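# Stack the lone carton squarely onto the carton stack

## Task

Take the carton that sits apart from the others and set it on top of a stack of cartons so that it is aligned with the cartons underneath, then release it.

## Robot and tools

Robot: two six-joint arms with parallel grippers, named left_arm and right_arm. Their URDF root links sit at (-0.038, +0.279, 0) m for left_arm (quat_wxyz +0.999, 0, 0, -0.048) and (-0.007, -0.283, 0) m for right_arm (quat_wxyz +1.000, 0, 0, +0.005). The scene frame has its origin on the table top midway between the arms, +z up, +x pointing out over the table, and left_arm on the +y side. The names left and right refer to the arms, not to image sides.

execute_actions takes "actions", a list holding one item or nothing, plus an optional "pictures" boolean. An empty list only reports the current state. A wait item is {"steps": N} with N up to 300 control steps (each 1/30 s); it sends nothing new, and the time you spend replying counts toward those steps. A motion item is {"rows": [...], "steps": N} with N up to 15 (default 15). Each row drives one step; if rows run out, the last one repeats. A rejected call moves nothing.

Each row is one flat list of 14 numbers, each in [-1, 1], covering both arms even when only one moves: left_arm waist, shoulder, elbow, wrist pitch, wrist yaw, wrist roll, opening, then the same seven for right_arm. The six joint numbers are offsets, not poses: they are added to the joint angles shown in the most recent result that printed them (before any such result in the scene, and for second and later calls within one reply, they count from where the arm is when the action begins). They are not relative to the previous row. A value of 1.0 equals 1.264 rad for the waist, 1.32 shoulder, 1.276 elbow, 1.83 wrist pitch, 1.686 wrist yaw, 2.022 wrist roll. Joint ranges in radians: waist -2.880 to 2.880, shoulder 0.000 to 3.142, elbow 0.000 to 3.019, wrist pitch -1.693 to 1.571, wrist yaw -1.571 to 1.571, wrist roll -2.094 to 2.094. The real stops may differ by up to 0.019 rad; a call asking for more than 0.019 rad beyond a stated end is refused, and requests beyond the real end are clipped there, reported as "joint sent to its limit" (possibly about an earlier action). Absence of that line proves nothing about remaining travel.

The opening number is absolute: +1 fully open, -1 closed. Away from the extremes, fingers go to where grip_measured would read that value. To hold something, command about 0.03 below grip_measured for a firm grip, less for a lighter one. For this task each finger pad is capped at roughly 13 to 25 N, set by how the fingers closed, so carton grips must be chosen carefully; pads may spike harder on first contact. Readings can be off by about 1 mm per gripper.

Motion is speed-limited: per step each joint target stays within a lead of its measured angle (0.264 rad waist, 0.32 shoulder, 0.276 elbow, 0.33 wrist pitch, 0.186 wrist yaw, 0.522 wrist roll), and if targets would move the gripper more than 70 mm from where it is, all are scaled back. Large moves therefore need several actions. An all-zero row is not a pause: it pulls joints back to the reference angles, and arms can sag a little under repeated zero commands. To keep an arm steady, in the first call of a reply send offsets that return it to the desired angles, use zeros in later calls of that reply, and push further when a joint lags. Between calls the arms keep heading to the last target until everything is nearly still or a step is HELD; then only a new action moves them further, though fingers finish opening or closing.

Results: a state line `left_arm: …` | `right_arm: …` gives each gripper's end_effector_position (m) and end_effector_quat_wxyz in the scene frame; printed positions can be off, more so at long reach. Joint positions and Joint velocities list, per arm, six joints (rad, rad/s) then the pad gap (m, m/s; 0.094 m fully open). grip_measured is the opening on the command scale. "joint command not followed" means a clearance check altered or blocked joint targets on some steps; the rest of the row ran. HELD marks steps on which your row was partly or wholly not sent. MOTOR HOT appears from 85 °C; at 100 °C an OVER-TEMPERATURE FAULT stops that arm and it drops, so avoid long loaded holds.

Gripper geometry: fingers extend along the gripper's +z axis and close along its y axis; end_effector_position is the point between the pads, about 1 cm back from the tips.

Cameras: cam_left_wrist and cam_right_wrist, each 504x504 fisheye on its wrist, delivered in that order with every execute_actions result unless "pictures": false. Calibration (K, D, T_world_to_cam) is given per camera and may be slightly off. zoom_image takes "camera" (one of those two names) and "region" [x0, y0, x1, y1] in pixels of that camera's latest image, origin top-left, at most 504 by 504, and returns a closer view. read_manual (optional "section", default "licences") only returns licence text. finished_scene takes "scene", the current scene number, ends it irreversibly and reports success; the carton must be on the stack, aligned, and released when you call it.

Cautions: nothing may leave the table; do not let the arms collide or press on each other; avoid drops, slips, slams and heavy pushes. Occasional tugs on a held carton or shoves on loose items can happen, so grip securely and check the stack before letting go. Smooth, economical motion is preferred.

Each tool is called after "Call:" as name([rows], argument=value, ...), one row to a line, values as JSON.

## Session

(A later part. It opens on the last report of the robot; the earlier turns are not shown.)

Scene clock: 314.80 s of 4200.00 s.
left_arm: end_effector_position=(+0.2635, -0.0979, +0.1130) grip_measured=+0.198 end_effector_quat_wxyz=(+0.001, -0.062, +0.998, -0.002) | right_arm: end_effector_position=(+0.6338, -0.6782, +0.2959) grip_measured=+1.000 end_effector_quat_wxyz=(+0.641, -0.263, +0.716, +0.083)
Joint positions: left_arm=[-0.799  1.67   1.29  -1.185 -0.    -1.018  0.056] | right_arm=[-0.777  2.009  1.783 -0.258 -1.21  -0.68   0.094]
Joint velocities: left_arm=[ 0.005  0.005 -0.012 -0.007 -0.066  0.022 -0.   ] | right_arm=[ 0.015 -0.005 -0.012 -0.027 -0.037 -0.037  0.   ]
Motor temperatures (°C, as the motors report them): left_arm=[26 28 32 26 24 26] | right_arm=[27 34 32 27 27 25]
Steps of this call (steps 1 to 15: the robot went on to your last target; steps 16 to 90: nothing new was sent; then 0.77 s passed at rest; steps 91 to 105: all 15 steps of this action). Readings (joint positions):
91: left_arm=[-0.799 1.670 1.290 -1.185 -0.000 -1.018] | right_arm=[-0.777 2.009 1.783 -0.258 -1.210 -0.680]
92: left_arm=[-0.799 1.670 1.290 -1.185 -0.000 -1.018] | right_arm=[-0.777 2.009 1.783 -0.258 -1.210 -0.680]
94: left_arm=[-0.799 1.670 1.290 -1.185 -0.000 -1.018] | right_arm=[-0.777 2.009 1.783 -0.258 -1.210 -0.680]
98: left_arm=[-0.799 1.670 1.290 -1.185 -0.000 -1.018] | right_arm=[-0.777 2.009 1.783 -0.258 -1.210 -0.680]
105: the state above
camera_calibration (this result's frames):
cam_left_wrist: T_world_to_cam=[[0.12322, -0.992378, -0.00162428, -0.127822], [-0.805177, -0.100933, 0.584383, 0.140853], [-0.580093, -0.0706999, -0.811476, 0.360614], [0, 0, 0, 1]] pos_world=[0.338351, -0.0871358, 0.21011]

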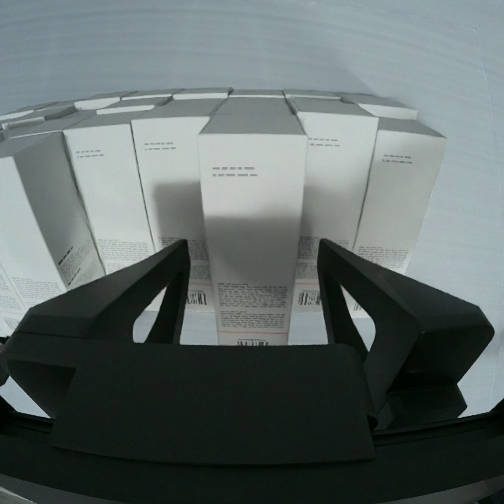

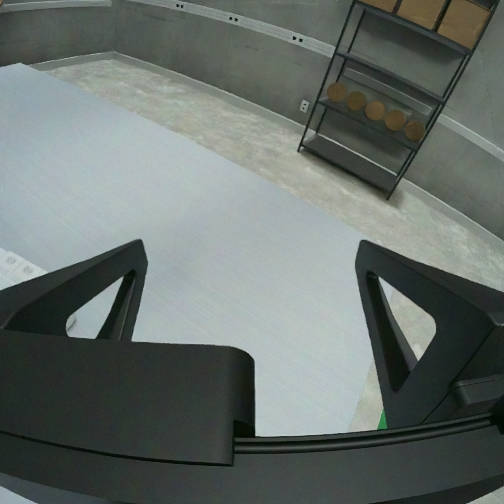

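Now retreat upward.

Call:
execute_actions([
  {"rows": [[0,-0.012,0.03,-0.03,0,0,0.2, 0,0,0,0,0,0,1],[0,-0.024,0.06,-0.06,0,0,0.2, 0,0,0,0,0,0,1],[0,-0.036,0.09,-0.09,0,0,0.2, 0,0,0,0,0,0,1],[0,-0.048,0.12,-0.12,0,0,0.2, 0,0,0,0,0,0,1],[0,-0.06,0.15,-0.148,0,0,0.2, 0,0,0,0,0,0,1]], "steps": 15},
], pictures=false)

Call:
execute_actions([
  {"steps": 10},
])

Scene clock: 320.13 s of 4200.00 s.
left_arm: end_effector_position=(+0.2566, -0.0893, +0.2100) grip_measured=+0.198 end_effector_quat_wxyz=(-0.002, -0.062, +0.998, +0.002) | right_arm: end_effector_position=(+0.6338, -0.6782, +0.2959) grip_measured=+1.000 end_effector_quat_wxyz=(+0.641, -0.263, +0.716, +0.083)
Joint positions: left_arm=[-0.799  1.584  1.446 -1.438 -0.    -1.018  0.056] | right_arm=[-0.777  2.009  1.783 -0.258 -1.21  -0.68   0.094]
Joint velocities: left_arm=[-0.005 -0.142  0.022 -0.022  0.022 -0.037  0.   ] | right_arm=[-0.015 -0.015 -0.012 -0.007  0.022  0.066  0.   ]
Motor temperatures (°C, as the motors report them): left_arm=[26 28 32 26 24 26] | right_arm=[27 34 32 27 27 25]
Steps of this call (steps 1 to 15: the robot went on to your last target; steps 16 to 90: nothing new was sent; then 1.83 s passed at rest; steps 91 to 105: all 15 steps of this action). Readings (joint positions):
91: left_arm=[-0.799 1.670 1.290 -1.191 -0.000 -1.018] | right_arm=[-0.777 2.009 1.783 -0.258 -1.210 -0.680]
92: left_arm=[-0.799 1.670 1.293 -1.212 -0.000 -1.018] | right_arm=[-0.777 2.009 1.783 -0.258 -1.210 -0.680]
94: left_arm=[-0.799 1.670 1.316 -1.290 -0.000 -1.018] | right_arm=[-0.777 2.009 1.783 -0.258 -1.210 -0.680]
98: left_arm=[-0.799 1.652 1.393 -1.404 -0.000 -1.018] | right_arm=[-0.777 2.009 1.783 -0.258 -1.210 -0.680]
105: the state above

Scene clock: 320.47 s of 4200.00 s.
left_arm: end_effector_position=(+0.2562, -0.0888, +0.2113) grip_measured=+0.198 end_effector_quat_wxyz=(-0.001, -0.062, +0.998, +0.002) | right_arm: end_effector_position=(+0.6338, -0.6782, +0.2959) grip_measured=+1.000 end_effector_quat_wxyz=(+0.641, -0.263, +0.716, +0.083)
Joint positions: left_arm=[-0.799  1.581  1.446 -1.44  -0.    -1.018  0.056] | right_arm=[-0.777  2.009  1.783 -0.258 -1.21  -0.68   0.094]
Joint velocities: left_arm=[ 0.005  0.005 -0.002  0.002 -0.051 -0.037 -0.001] | right_arm=[-0.005 -0.005 -0.007 -0.002 -0.022 -0.022  0.   ]
Motor temperatures (°C, as the motors report them): left_arm=[26 28 32 26 24 26] | right_arm=[27 34 32 27 27 25]
Steps of this call (steps 1 to 10: the robot went on to your last target). Readings (joint positions):
1: left_arm=[-0.799 1.582 1.446 -1.440 -0.000 -1.018] | right_arm=[-0.777 2.009 1.783 -0.258 -1.210 -0.680]
2: left_arm=[-0.799 1.581 1.446 -1.440 -0.000 -1.018] | right_arm=[-0.777 2.009 1.783 -0.258 -1.210 -0.680]
4: left_arm=[-0.799 1.581 1.446 -1.440 -0.000 -1.018] | right_arm=[-0.777 2.009 1.783 -0.258 -1.210 -0.680]
8: left_arm=[-0.799 1.581 1.446 -1.440 -0.000 -1.018] | right_arm=[-0.777 2.009 1.783 -0.258 -1.210 -0.680]
10: the state above
camera_calibration (this result's frames):
cam_left_wrist: T_world_to_cam=[[0.123189, -0.992339, -0.00942013, -0.116058], [-0.80182, -0.105122, 0.588246, 0.0763443], [-0.58473, -0.064912, -0.808627, 0.437967], [0, 0, 0, 1]] pos_world=[0.331604, -0.0787139, 0.308149]

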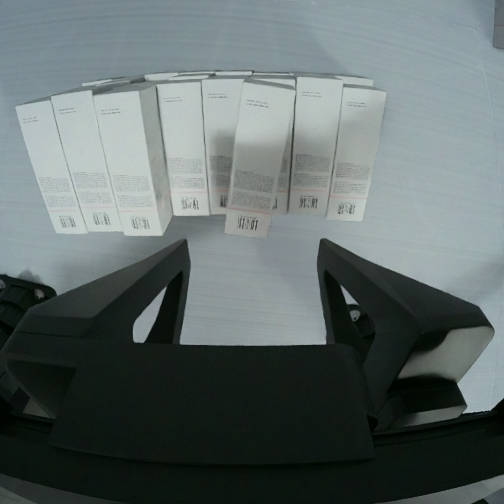

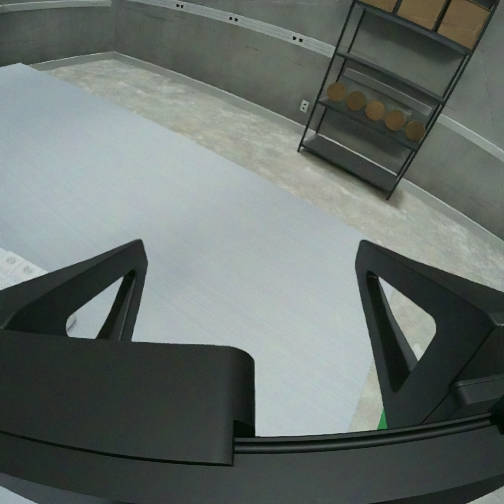

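Call:
execute_actions([
  {"rows": [[0,0.05,-0.08,0.105,0,0,1, 0,0,0,0,0,0,1]], "steps": 15},
], pictures=false)

Call:
execute_actions([
  {"steps": 8},
], pictures=false)

Scene clock: 329.27 s of 4200.00 s.
left_arm: end_effector_position=(+0.2640, -0.0985, +0.1461) grip_measured=+1.000 end_effector_quat_wxyz=(+0.003, -0.062, +0.998, -0.004) | right_arm: end_effector_position=(+0.6338, -0.6782, +0.2959) grip_measured=+1.000 end_effector_quat_wxyz=(+0.641, -0.263, +0.716, +0.083)
Joint positions: left_arm=[-0.799  1.641  1.345 -1.266 -0.    -1.018  0.094] | right_arm=[-0.777  2.009  1.783 -0.258 -1.21  -0.68   0.094]
Joint velocities: left_arm=[ 0.005 -0.005 -0.012  0.002 -0.022 -0.066  0.   ] | right_arm=[-0.015  0.005  0.002  0.002  0.066 -0.007  0.   ]
Motor temperatures (°C, as the motors report them): left_arm=[26 28 34 26 24 26] | right_arm=[27 34 32 27 27 25]
Steps of this call (steps 1 to 15: the robot went on to your last target; steps 16 to 90: nothing new was sent; then 5.30 s passed at rest; steps 91 to 105: all 15 steps of this action). Readings (joint positions):
91: left_arm=[-0.799 1.582 1.433 -1.411 -0.000 -1.018] | right_arm=[-0.777 2.009 1.783 -0.258 -1.210 -0.680]
92: left_arm=[-0.799 1.577 1.412 -1.355 -0.000 -1.018] | right_arm=[-0.777 2.009 1.783 -0.258 -1.210 -0.680]
94: left_arm=[-0.799 1.588 1.375 -1.293 -0.000 -1.018] | right_arm=[-0.777 2.009 1.783 -0.258 -1.210 -0.680]
98: left_arm=[-0.799 1.630 1.347 -1.271 -0.000 -1.018] | right_arm=[-0.777 2.009 1.783 -0.258 -1.210 -0.680]
105: the state above

Scene clock: 329.53 s of 4200.00 s.
left_arm: end_effector_position=(+0.2640, -0.0985, +0.1461) grip_measured=+1.000 end_effector_quat_wxyz=(+0.003, -0.062, +0.998, -0.004) | right_arm: end_effector_position=(+0.6338, -0.6782, +0.2959) grip_measured=+1.000 end_effector_quat_wxyz=(+0.641, -0.263, +0.716, +0.083)
Joint positions: left_arm=[-0.799  1.641  1.345 -1.266 -0.    -1.018  0.094] | right_arm=[-0.777  2.009  1.783 -0.258 -1.21  -0.68   0.094]
Joint velocities: left_arm=[-0.015 -0.005 -0.012  0.012 -0.022 -0.051  0.   ] | right_arm=[ 0.005 -0.005 -0.007 -0.027 -0.007 -0.007  0.   ]
Motor temperatures (°C, as the motors report them): left_arm=[26 28 33 26 24 26] | right_arm=[27 34 32 27 27 25]
Steps of this call (steps 1 to 8: the robot went on to your last target). Readings (joint positions):
1: left_arm=[-0.799 1.641 1.345 -1.266 -0.000 -1.018] | right_arm=[-0.777 2.009 1.783 -0.258 -1.210 -0.680]
2: left_arm=[-0.799 1.641 1.345 -1.266 -0.000 -1.018] | right_arm=[-0.777 2.009 1.783 -0.258 -1.210 -0.680]
4: left_arm=[-0.799 1.641 1.345 -1.266 -0.000 -1.018] | right_arm=[-0.777 2.009 1.783 -0.258 -1.210 -0.680]
8: the state above

Call:
execute_actions([
  {"rows": [[0,0.026,-0.043,0.053,0,0,1, 0,0,0,0,0,0,1]], "steps": 15},
])

Scene clock: 335.90 s of 4200.00 s.
left_arm: end_effector_position=(+0.2646, -0.0993, +0.1229) grip_measured=+1.000 end_effector_quat_wxyz=(+0.008, -0.062, +0.998, -0.011) | right_arm: end_effector_position=(+0.6338, -0.6782, +0.2959) grip_measured=+1.000 end_effector_quat_wxyz=(+0.641, -0.263, +0.716, +0.083)
Joint positions: left_arm=[-0.799  1.652  1.294 -1.186 -0.    -1.018  0.094] | right_arm=[-0.777  2.009  1.783 -0.258 -1.21  -0.68   0.094]
Joint velocities: left_arm=[ 0.005 -0.015 -0.017  0.002 -0.051 -0.007  0.   ] | right_arm=[-0.024 -0.015  0.012  0.002 -0.037 -0.051  0.   ]
Motor temperatures (°C, as the motors report them): left_arm=[26 28 33 26 24 26] | right_arm=[27 34 32 27 27 25]
Steps of this call (steps 1 to 15: the robot went on to your last target; steps 16 to 90: nothing new was sent; then 2.87 s passed at rest; steps 91 to 105: all 15 steps of this action). Readings (joint positions):
91: left_arm=[-0.799 1.641 1.338 -1.251 -0.000 -1.018] | right_arm=[-0.777 2.009 1.783 -0.258 -1.210 -0.680]
92: left_arm=[-0.799 1.640 1.329 -1.226 -0.000 -1.018] | right_arm=[-0.777 2.009 1.783 -0.258 -1.210 -0.680]
94: left_arm=[-0.799 1.644 1.309 -1.197 -0.000 -1.018] | right_arm=[-0.777 2.009 1.783 -0.258 -1.210 -0.680]
98: left_arm=[-0.799 1.652 1.294 -1.190 -0.000 -1.018] | right_arm=[-0.777 2.009 1.783 -0.258 -1.210 -0.680]
105: the state above
camera_calibration (this result's frames):
cam_left_wrist: T_world_to_cam=[[0.123116, -0.992248, 0.0168902, -0.13157], [-0.813058, -0.0910948, 0.575012, 0.140029], [-0.569016, -0.0845261, -0.817971, 0.365714], [0, 0, 0, 1]] pos_world=[0.338147, -0.0868813, 0.220848]

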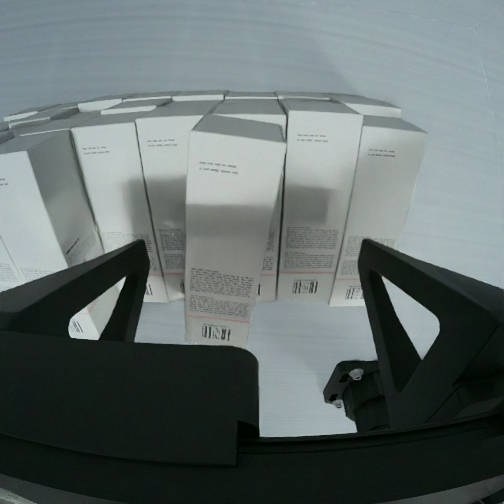

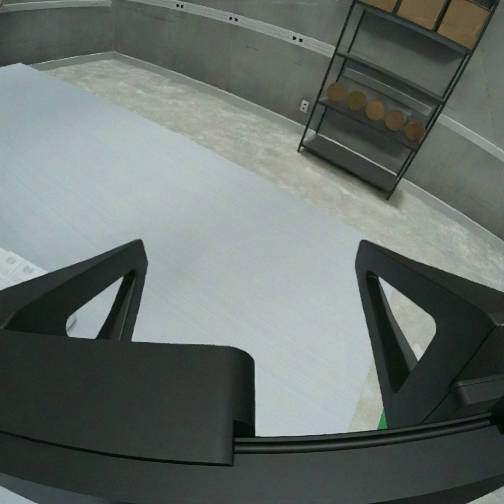

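Call:
execute_actions([
  {"rows": [[0,0.030,0,0,0,0,1, 0,0,0,0,0,0,1]], "steps": 15},
], pictures=false)

Scene clock: 340.30 s of 4200.00 s.
left_arm: end_effector_position=(+0.2646, -0.0992, +0.1199) grip_measured=+1.000 end_effector_quat_wxyz=(+0.006, -0.062, +0.998, -0.008) | right_arm: end_effector_position=(+0.6338, -0.6782, +0.2959) grip_measured=+1.000 end_effector_quat_wxyz=(+0.641, -0.263, +0.716, +0.083)
Joint positions: left_arm=[-0.799  1.659  1.294 -1.186 -0.    -1.018  0.094] | right_arm=[-0.777  2.009  1.783 -0.258 -1.21  -0.68   0.094]
Joint velocities: left_arm=[-0.005 -0.005 -0.012 -0.017  0.007 -0.037  0.   ] | right_arm=[-0.005 -0.005  0.002  0.017  0.007  0.051  0.   ]
Motor temperatures (°C, as the motors report them): left_arm=[26 28 33 26 24 26] | right_arm=[27 34 32 27 27 25]
Steps of this call (steps 1 to 15: the robot went on to your last target; steps 16 to 90: nothing new was sent; then 0.90 s passed at rest; steps 91 to 105: all 15 steps of this action). Readings (joint positions):
91: left_arm=[-0.799 1.652 1.294 -1.186 -0.000 -1.018] | right_arm=[-0.777 2.009 1.783 -0.258 -1.210 -0.680]
92: left_arm=[-0.799 1.653 1.294 -1.186 -0.000 -1.018] | right_arm=[-0.777 2.009 1.783 -0.258 -1.210 -0.680]
94: left_arm=[-0.799 1.654 1.294 -1.186 -0.000 -1.018] | right_arm=[-0.777 2.009 1.783 -0.258 -1.210 -0.680]
98: left_arm=[-0.799 1.658 1.294 -1.186 -0.000 -1.018] | right_arm=[-0.777 2.009 1.783 -0.258 -1.210 -0.680]
105: the state above

Call:
execute_actions([
  {"rows": [[0,0.033,-0.012,0,0,0,1, 0,0,0,0,0,0,1]], "steps": 15},
], pictures=false)

Scene clock: 344.23 s of 4200.00 s.
left_arm: end_effector_position=(+0.2628, -0.0970, +0.1116) grip_measured=+1.000 end_effector_quat_wxyz=(+0.000, -0.062, +0.998, -0.000) | right_arm: end_effector_position=(+0.6338, -0.6782, +0.2959) grip_measured=+1.000 end_effector_quat_wxyz=(+0.641, -0.263, +0.716, +0.083)
Joint positions: left_arm=[-0.799  1.671  1.287 -1.186 -0.    -1.018  0.094] | right_arm=[-0.777  2.009  1.783 -0.258 -1.21  -0.68   0.094]
Joint velocities: left_arm=[-0.005 -0.015  0.002  0.002 -0.007 -0.095  0.   ] | right_arm=[-0.024  0.005 -0.002  0.022  0.007  0.037  0.   ]
Motor temperatures (°C, as the motors report them): left_arm=[26 28 33 26 24 26] | right_arm=[27 34 32 27 27 25]
Steps of this call (steps 1 to 15: the robot went on to your last target; steps 16 to 90: nothing new was sent; then 0.43 s passed at rest; steps 91 to 105: all 15 steps of this action). Readings (joint positions):
91: left_arm=[-0.799 1.659 1.294 -1.186 -0.000 -1.018] | right_arm=[-0.777 2.009 1.783 -0.258 -1.210 -0.680]
92: left_arm=[-0.799 1.660 1.293 -1.186 -0.000 -1.018] | right_arm=[-0.777 2.009 1.783 -0.258 -1.210 -0.680]
94: left_arm=[-0.799 1.662 1.291 -1.186 -0.000 -1.018] | right_arm=[-0.777 2.009 1.783 -0.258 -1.210 -0.680]
98: left_arm=[-0.799 1.669 1.288 -1.186 -0.000 -1.018] | right_arm=[-0.777 2.009 1.783 -0.258 -1.210 -0.680]
105: the state above

Good position. Close gradually to square up the carton.

Call:
execute_actions([
  {"rows": [[0,0,0,0,0,0,-0.45, 0,0,0,0,0,0,1]], "steps": 15},
])

Call:
zoom_image(camera="cam_left_wrist", region=[130, 70, 390, 270])

Scene clock: 356.13 s of 4200.00 s.
left_arm: end_effector_position=(+0.2627, -0.0971, +0.1116) grip_measured=-0.354 end_effector_quat_wxyz=(+0.000, -0.062, +0.998, -0.000) | right_arm: end_effector_position=(+0.6338, -0.6782, +0.2959) grip_measured=+1.000 end_effector_quat_wxyz=(+0.641, -0.263, +0.716, +0.083)
Joint positions: left_arm=[-0.799  1.671  1.287 -1.186  0.    -1.018  0.03 ] | right_arm=[-0.777  2.009  1.783 -0.258 -1.21  -0.68   0.094]
Joint velocities: left_arm=[-0.005 -0.015  0.002  0.012 -0.007  0.022 -0.   ] | right_arm=[-0.015  0.015 -0.017 -0.002 -0.022  0.007  0.   ]
Motor temperatures (°C, as the motors report them): left_arm=[26 28 32 26 24 26] | right_arm=[27 34 32 27 27 25]
Steps of this call (steps 1 to 15: the robot went on to your last target; steps 16 to 90: nothing new was sent; then 8.40 s passed at rest; steps 91 to 105: all 15 steps of this action). Readings (joint positions):
91: left_arm=[-0.799 1.671 1.287 -1.186 -0.000 -1.018] | right_arm=[-0.777 2.009 1.783 -0.258 -1.210 -0.680]
92: left_arm=[-0.799 1.671 1.287 -1.186 -0.000 -1.018] | right_arm=[-0.777 2.009 1.783 -0.258 -1.210 -0.680]
94: left_arm=[-0.799 1.671 1.287 -1.186 -0.000 -1.018] | right_arm=[-0.777 2.009 1.783 -0.258 -1.210 -0.680]
98: left_arm=[-0.799 1.671 1.287 -1.186 0.000 -1.018] | right_arm=[-0.777 2.009 1.783 -0.258 -1.210 -0.680]
105: the state above
camera_calibration (this result's frames):
cam_left_wrist: T_world_to_cam=[[0.123209, -0.992368, -0.00499742, -0.126544], [-0.803466, -0.102709, 0.586423, 0.140275], [-0.582461, -0.0682376, -0.809989, 0.359852], [0, 0, 0, 1]] pos_world=[0.337897, -0.0866153, 0.208584]

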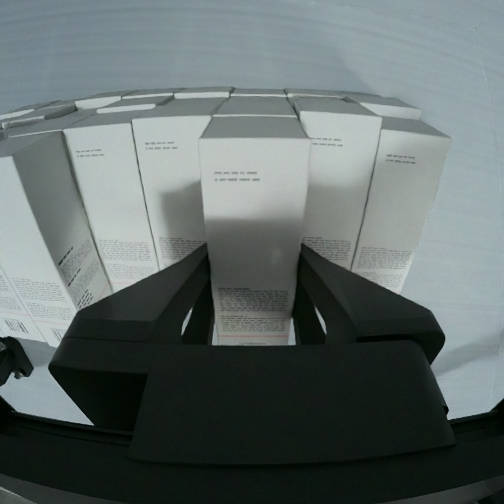

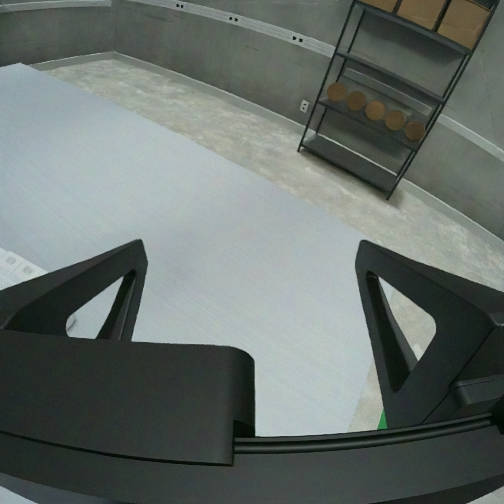

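Region (130, 70, 390, 270) of cam_left_wrist's 504x504 image, scaled by 1.938, with more detail than that image has; it fills the top 388 rows of this view, and the rest is white.

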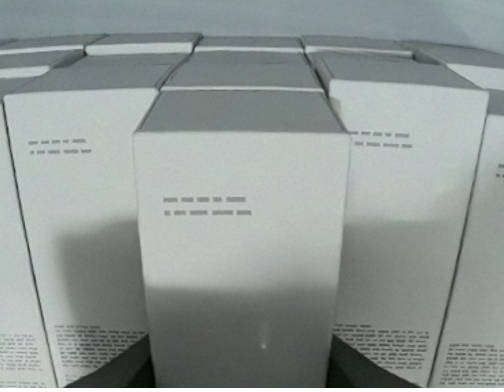

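Call:
execute_actions([
  {"rows": [[0,0,0,0,0,0,1, 0,0,0,0,0,0,1]], "steps": 15},
], pictures=false)

Call:
execute_actions([
  {"rows": [[0,-0.12,0,0,0,0,1, 0,0,0,0,0,0,1]], "steps": 15},
], pictures=false)

Call:
execute_actions([
  {"steps": 10},
])

Scene clock: 362.17 s of 4200.00 s.
left_arm: end_effector_position=(+0.2627, -0.0971, +0.1116) grip_measured=+1.000 end_effector_quat_wxyz=(+0.000, -0.062, +0.998, -0.000) | right_arm: end_effector_position=(+0.6338, -0.6782, +0.2959) grip_measured=+1.000 end_effector_quat_wxyz=(+0.641, -0.263, +0.716, +0.083)
Joint positions: left_arm=[-0.799  1.671  1.287 -1.186  0.    -1.018  0.094] | right_arm=[-0.777  2.009  1.783 -0.258 -1.21  -0.68   0.094]
Joint velocities: left_arm=[ 0.005 -0.005 -0.002  0.017 -0.037  0.066  0.   ] | right_arm=[ 0.015 -0.015 -0.017 -0.012  0.051  0.022  0.   ]
Motor temperatures (°C, as the motors report them): left_arm=[26 28 32 26 24 26] | right_arm=[27 34 32 27 27 25]
Steps of this call (steps 1 to 15: the robot went on to your last target; steps 16 to 90: nothing new was sent; then 2.53 s passed at rest; steps 91 to 105: all 15 steps of this action). Readings (joint positions):
91: left_arm=[-0.799 1.671 1.287 -1.186 0.000 -1.018] | right_arm=[-0.777 2.009 1.783 -0.258 -1.210 -0.680]
92: left_arm=[-0.799 1.671 1.287 -1.186 0.000 -1.018] | right_arm=[-0.777 2.009 1.783 -0.258 -1.210 -0.680]
94: left_arm=[-0.799 1.671 1.287 -1.186 0.000 -1.018] | right_arm=[-0.777 2.009 1.783 -0.258 -1.210 -0.680]
98: left_arm=[-0.799 1.671 1.287 -1.186 0.000 -1.018] | right_arm=[-0.777 2.009 1.783 -0.258 -1.210 -0.680]
105: the state above

Scene clock: 362.67 s of 4200.00 s.
left_arm: end_effector_position=(+0.2584, -0.0917, +0.1923) grip_measured=+1.000 end_effector_quat_wxyz=(+0.050, -0.061, +0.994, -0.072) | right_arm: end_effector_position=(+0.6338, -0.6782, +0.2959) grip_measured=+1.000 end_effector_quat_wxyz=(+0.641, -0.263, +0.716, +0.083)
Joint positions: left_arm=[-0.799  1.488  1.279 -1.186  0.    -1.018  0.094] | right_arm=[-0.777  2.009  1.783 -0.258 -1.21  -0.68   0.094]
Joint velocities: left_arm=[-0.015 -0.015  0.012 -0.017 -0.022 -0.081  0.   ] | right_arm=[ 0.005  0.005  0.007 -0.012 -0.037 -0.051  0.   ]
Motor temperatures (°C, as the motors report them): left_arm=[26 28 32 26 24 26] | right_arm=[27 34 32 27 27 25]
Steps of this call (steps 1 to 15: all 15 steps of this action). Readings (joint positions):
1: left_arm=[-0.799 1.664 1.287 -1.186 0.000 -1.018] | right_arm=[-0.777 2.009 1.783 -0.258 -1.210 -0.680]
2: left_arm=[-0.799 1.653 1.282 -1.186 0.000 -1.018] | right_arm=[-0.777 2.009 1.783 -0.258 -1.210 -0.680]
4: left_arm=[-0.799 1.611 1.279 -1.186 0.000 -1.018] | right_arm=[-0.777 2.009 1.783 -0.258 -1.210 -0.680]
8: left_arm=[-0.799 1.517 1.279 -1.186 0.000 -1.018] | right_arm=[-0.777 2.009 1.783 -0.258 -1.210 -0.680]
15: the state above

Scene clock: 363.00 s of 4200.00 s.
left_arm: end_effector_position=(+0.2584, -0.0917, +0.1923) grip_measured=+1.000 end_effector_quat_wxyz=(+0.050, -0.061, +0.994, -0.072) | right_arm: end_effector_position=(+0.6338, -0.6782, +0.2959) grip_measured=+1.000 end_effector_quat_wxyz=(+0.641, -0.263, +0.716, +0.083)
Joint positions: left_arm=[-0.799  1.488  1.279 -1.186  0.    -1.018  0.094] | right_arm=[-0.777  2.009  1.783 -0.258 -1.21  -0.68   0.094]
Joint velocities: left_arm=[ 0.005 -0.005 -0.012 -0.007 -0.081  0.022  0.   ] | right_arm=[ 0.005 -0.005 -0.007 -0.002 -0.022  0.037  0.   ]
Motor temperatures (°C, as the motors report them): left_arm=[26 28 32 26 24 26] | right_arm=[27 34 32 27 27 25]
Steps of this call (steps 1 to 10: the robot went on to your last target). Readings (joint positions):
1: left_arm=[-0.799 1.488 1.279 -1.186 0.000 -1.018] | right_arm=[-0.777 2.009 1.783 -0.258 -1.210 -0.680]
2: left_arm=[-0.799 1.488 1.279 -1.186 0.000 -1.018] | right_arm=[-0.777 2.009 1.783 -0.258 -1.210 -0.680]
4: left_arm=[-0.799 1.488 1.279 -1.186 0.000 -1.018] | right_arm=[-0.777 2.009 1.783 -0.258 -1.210 -0.680]
8: left_arm=[-0.799 1.488 1.279 -1.186 0.000 -1.018] | right_arm=[-0.777 2.009 1.783 -0.258 -1.210 -0.680]
10: the state above
camera_calibration (this result's frames):
cam_left_wrist: T_world_to_cam=[[0.115613, -0.982886, 0.143415, -0.145938], [-0.863304, -0.028021, 0.503907, 0.128192], [-0.491264, -0.182069, -0.851769, 0.397101], [0, 0, 0, 1]] pos_world=[0.322622, -0.0675488, 0.294571]

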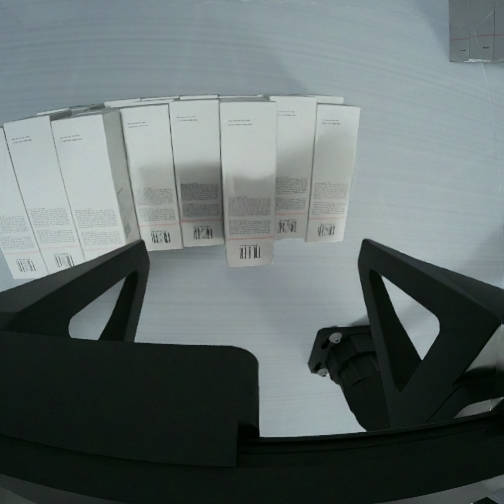

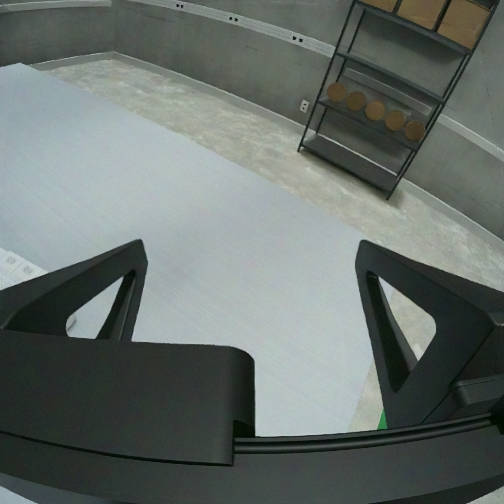

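The carton is aligned on the stack.

Call:
finished_scene(scene=1)

The scene is finished: the task was done.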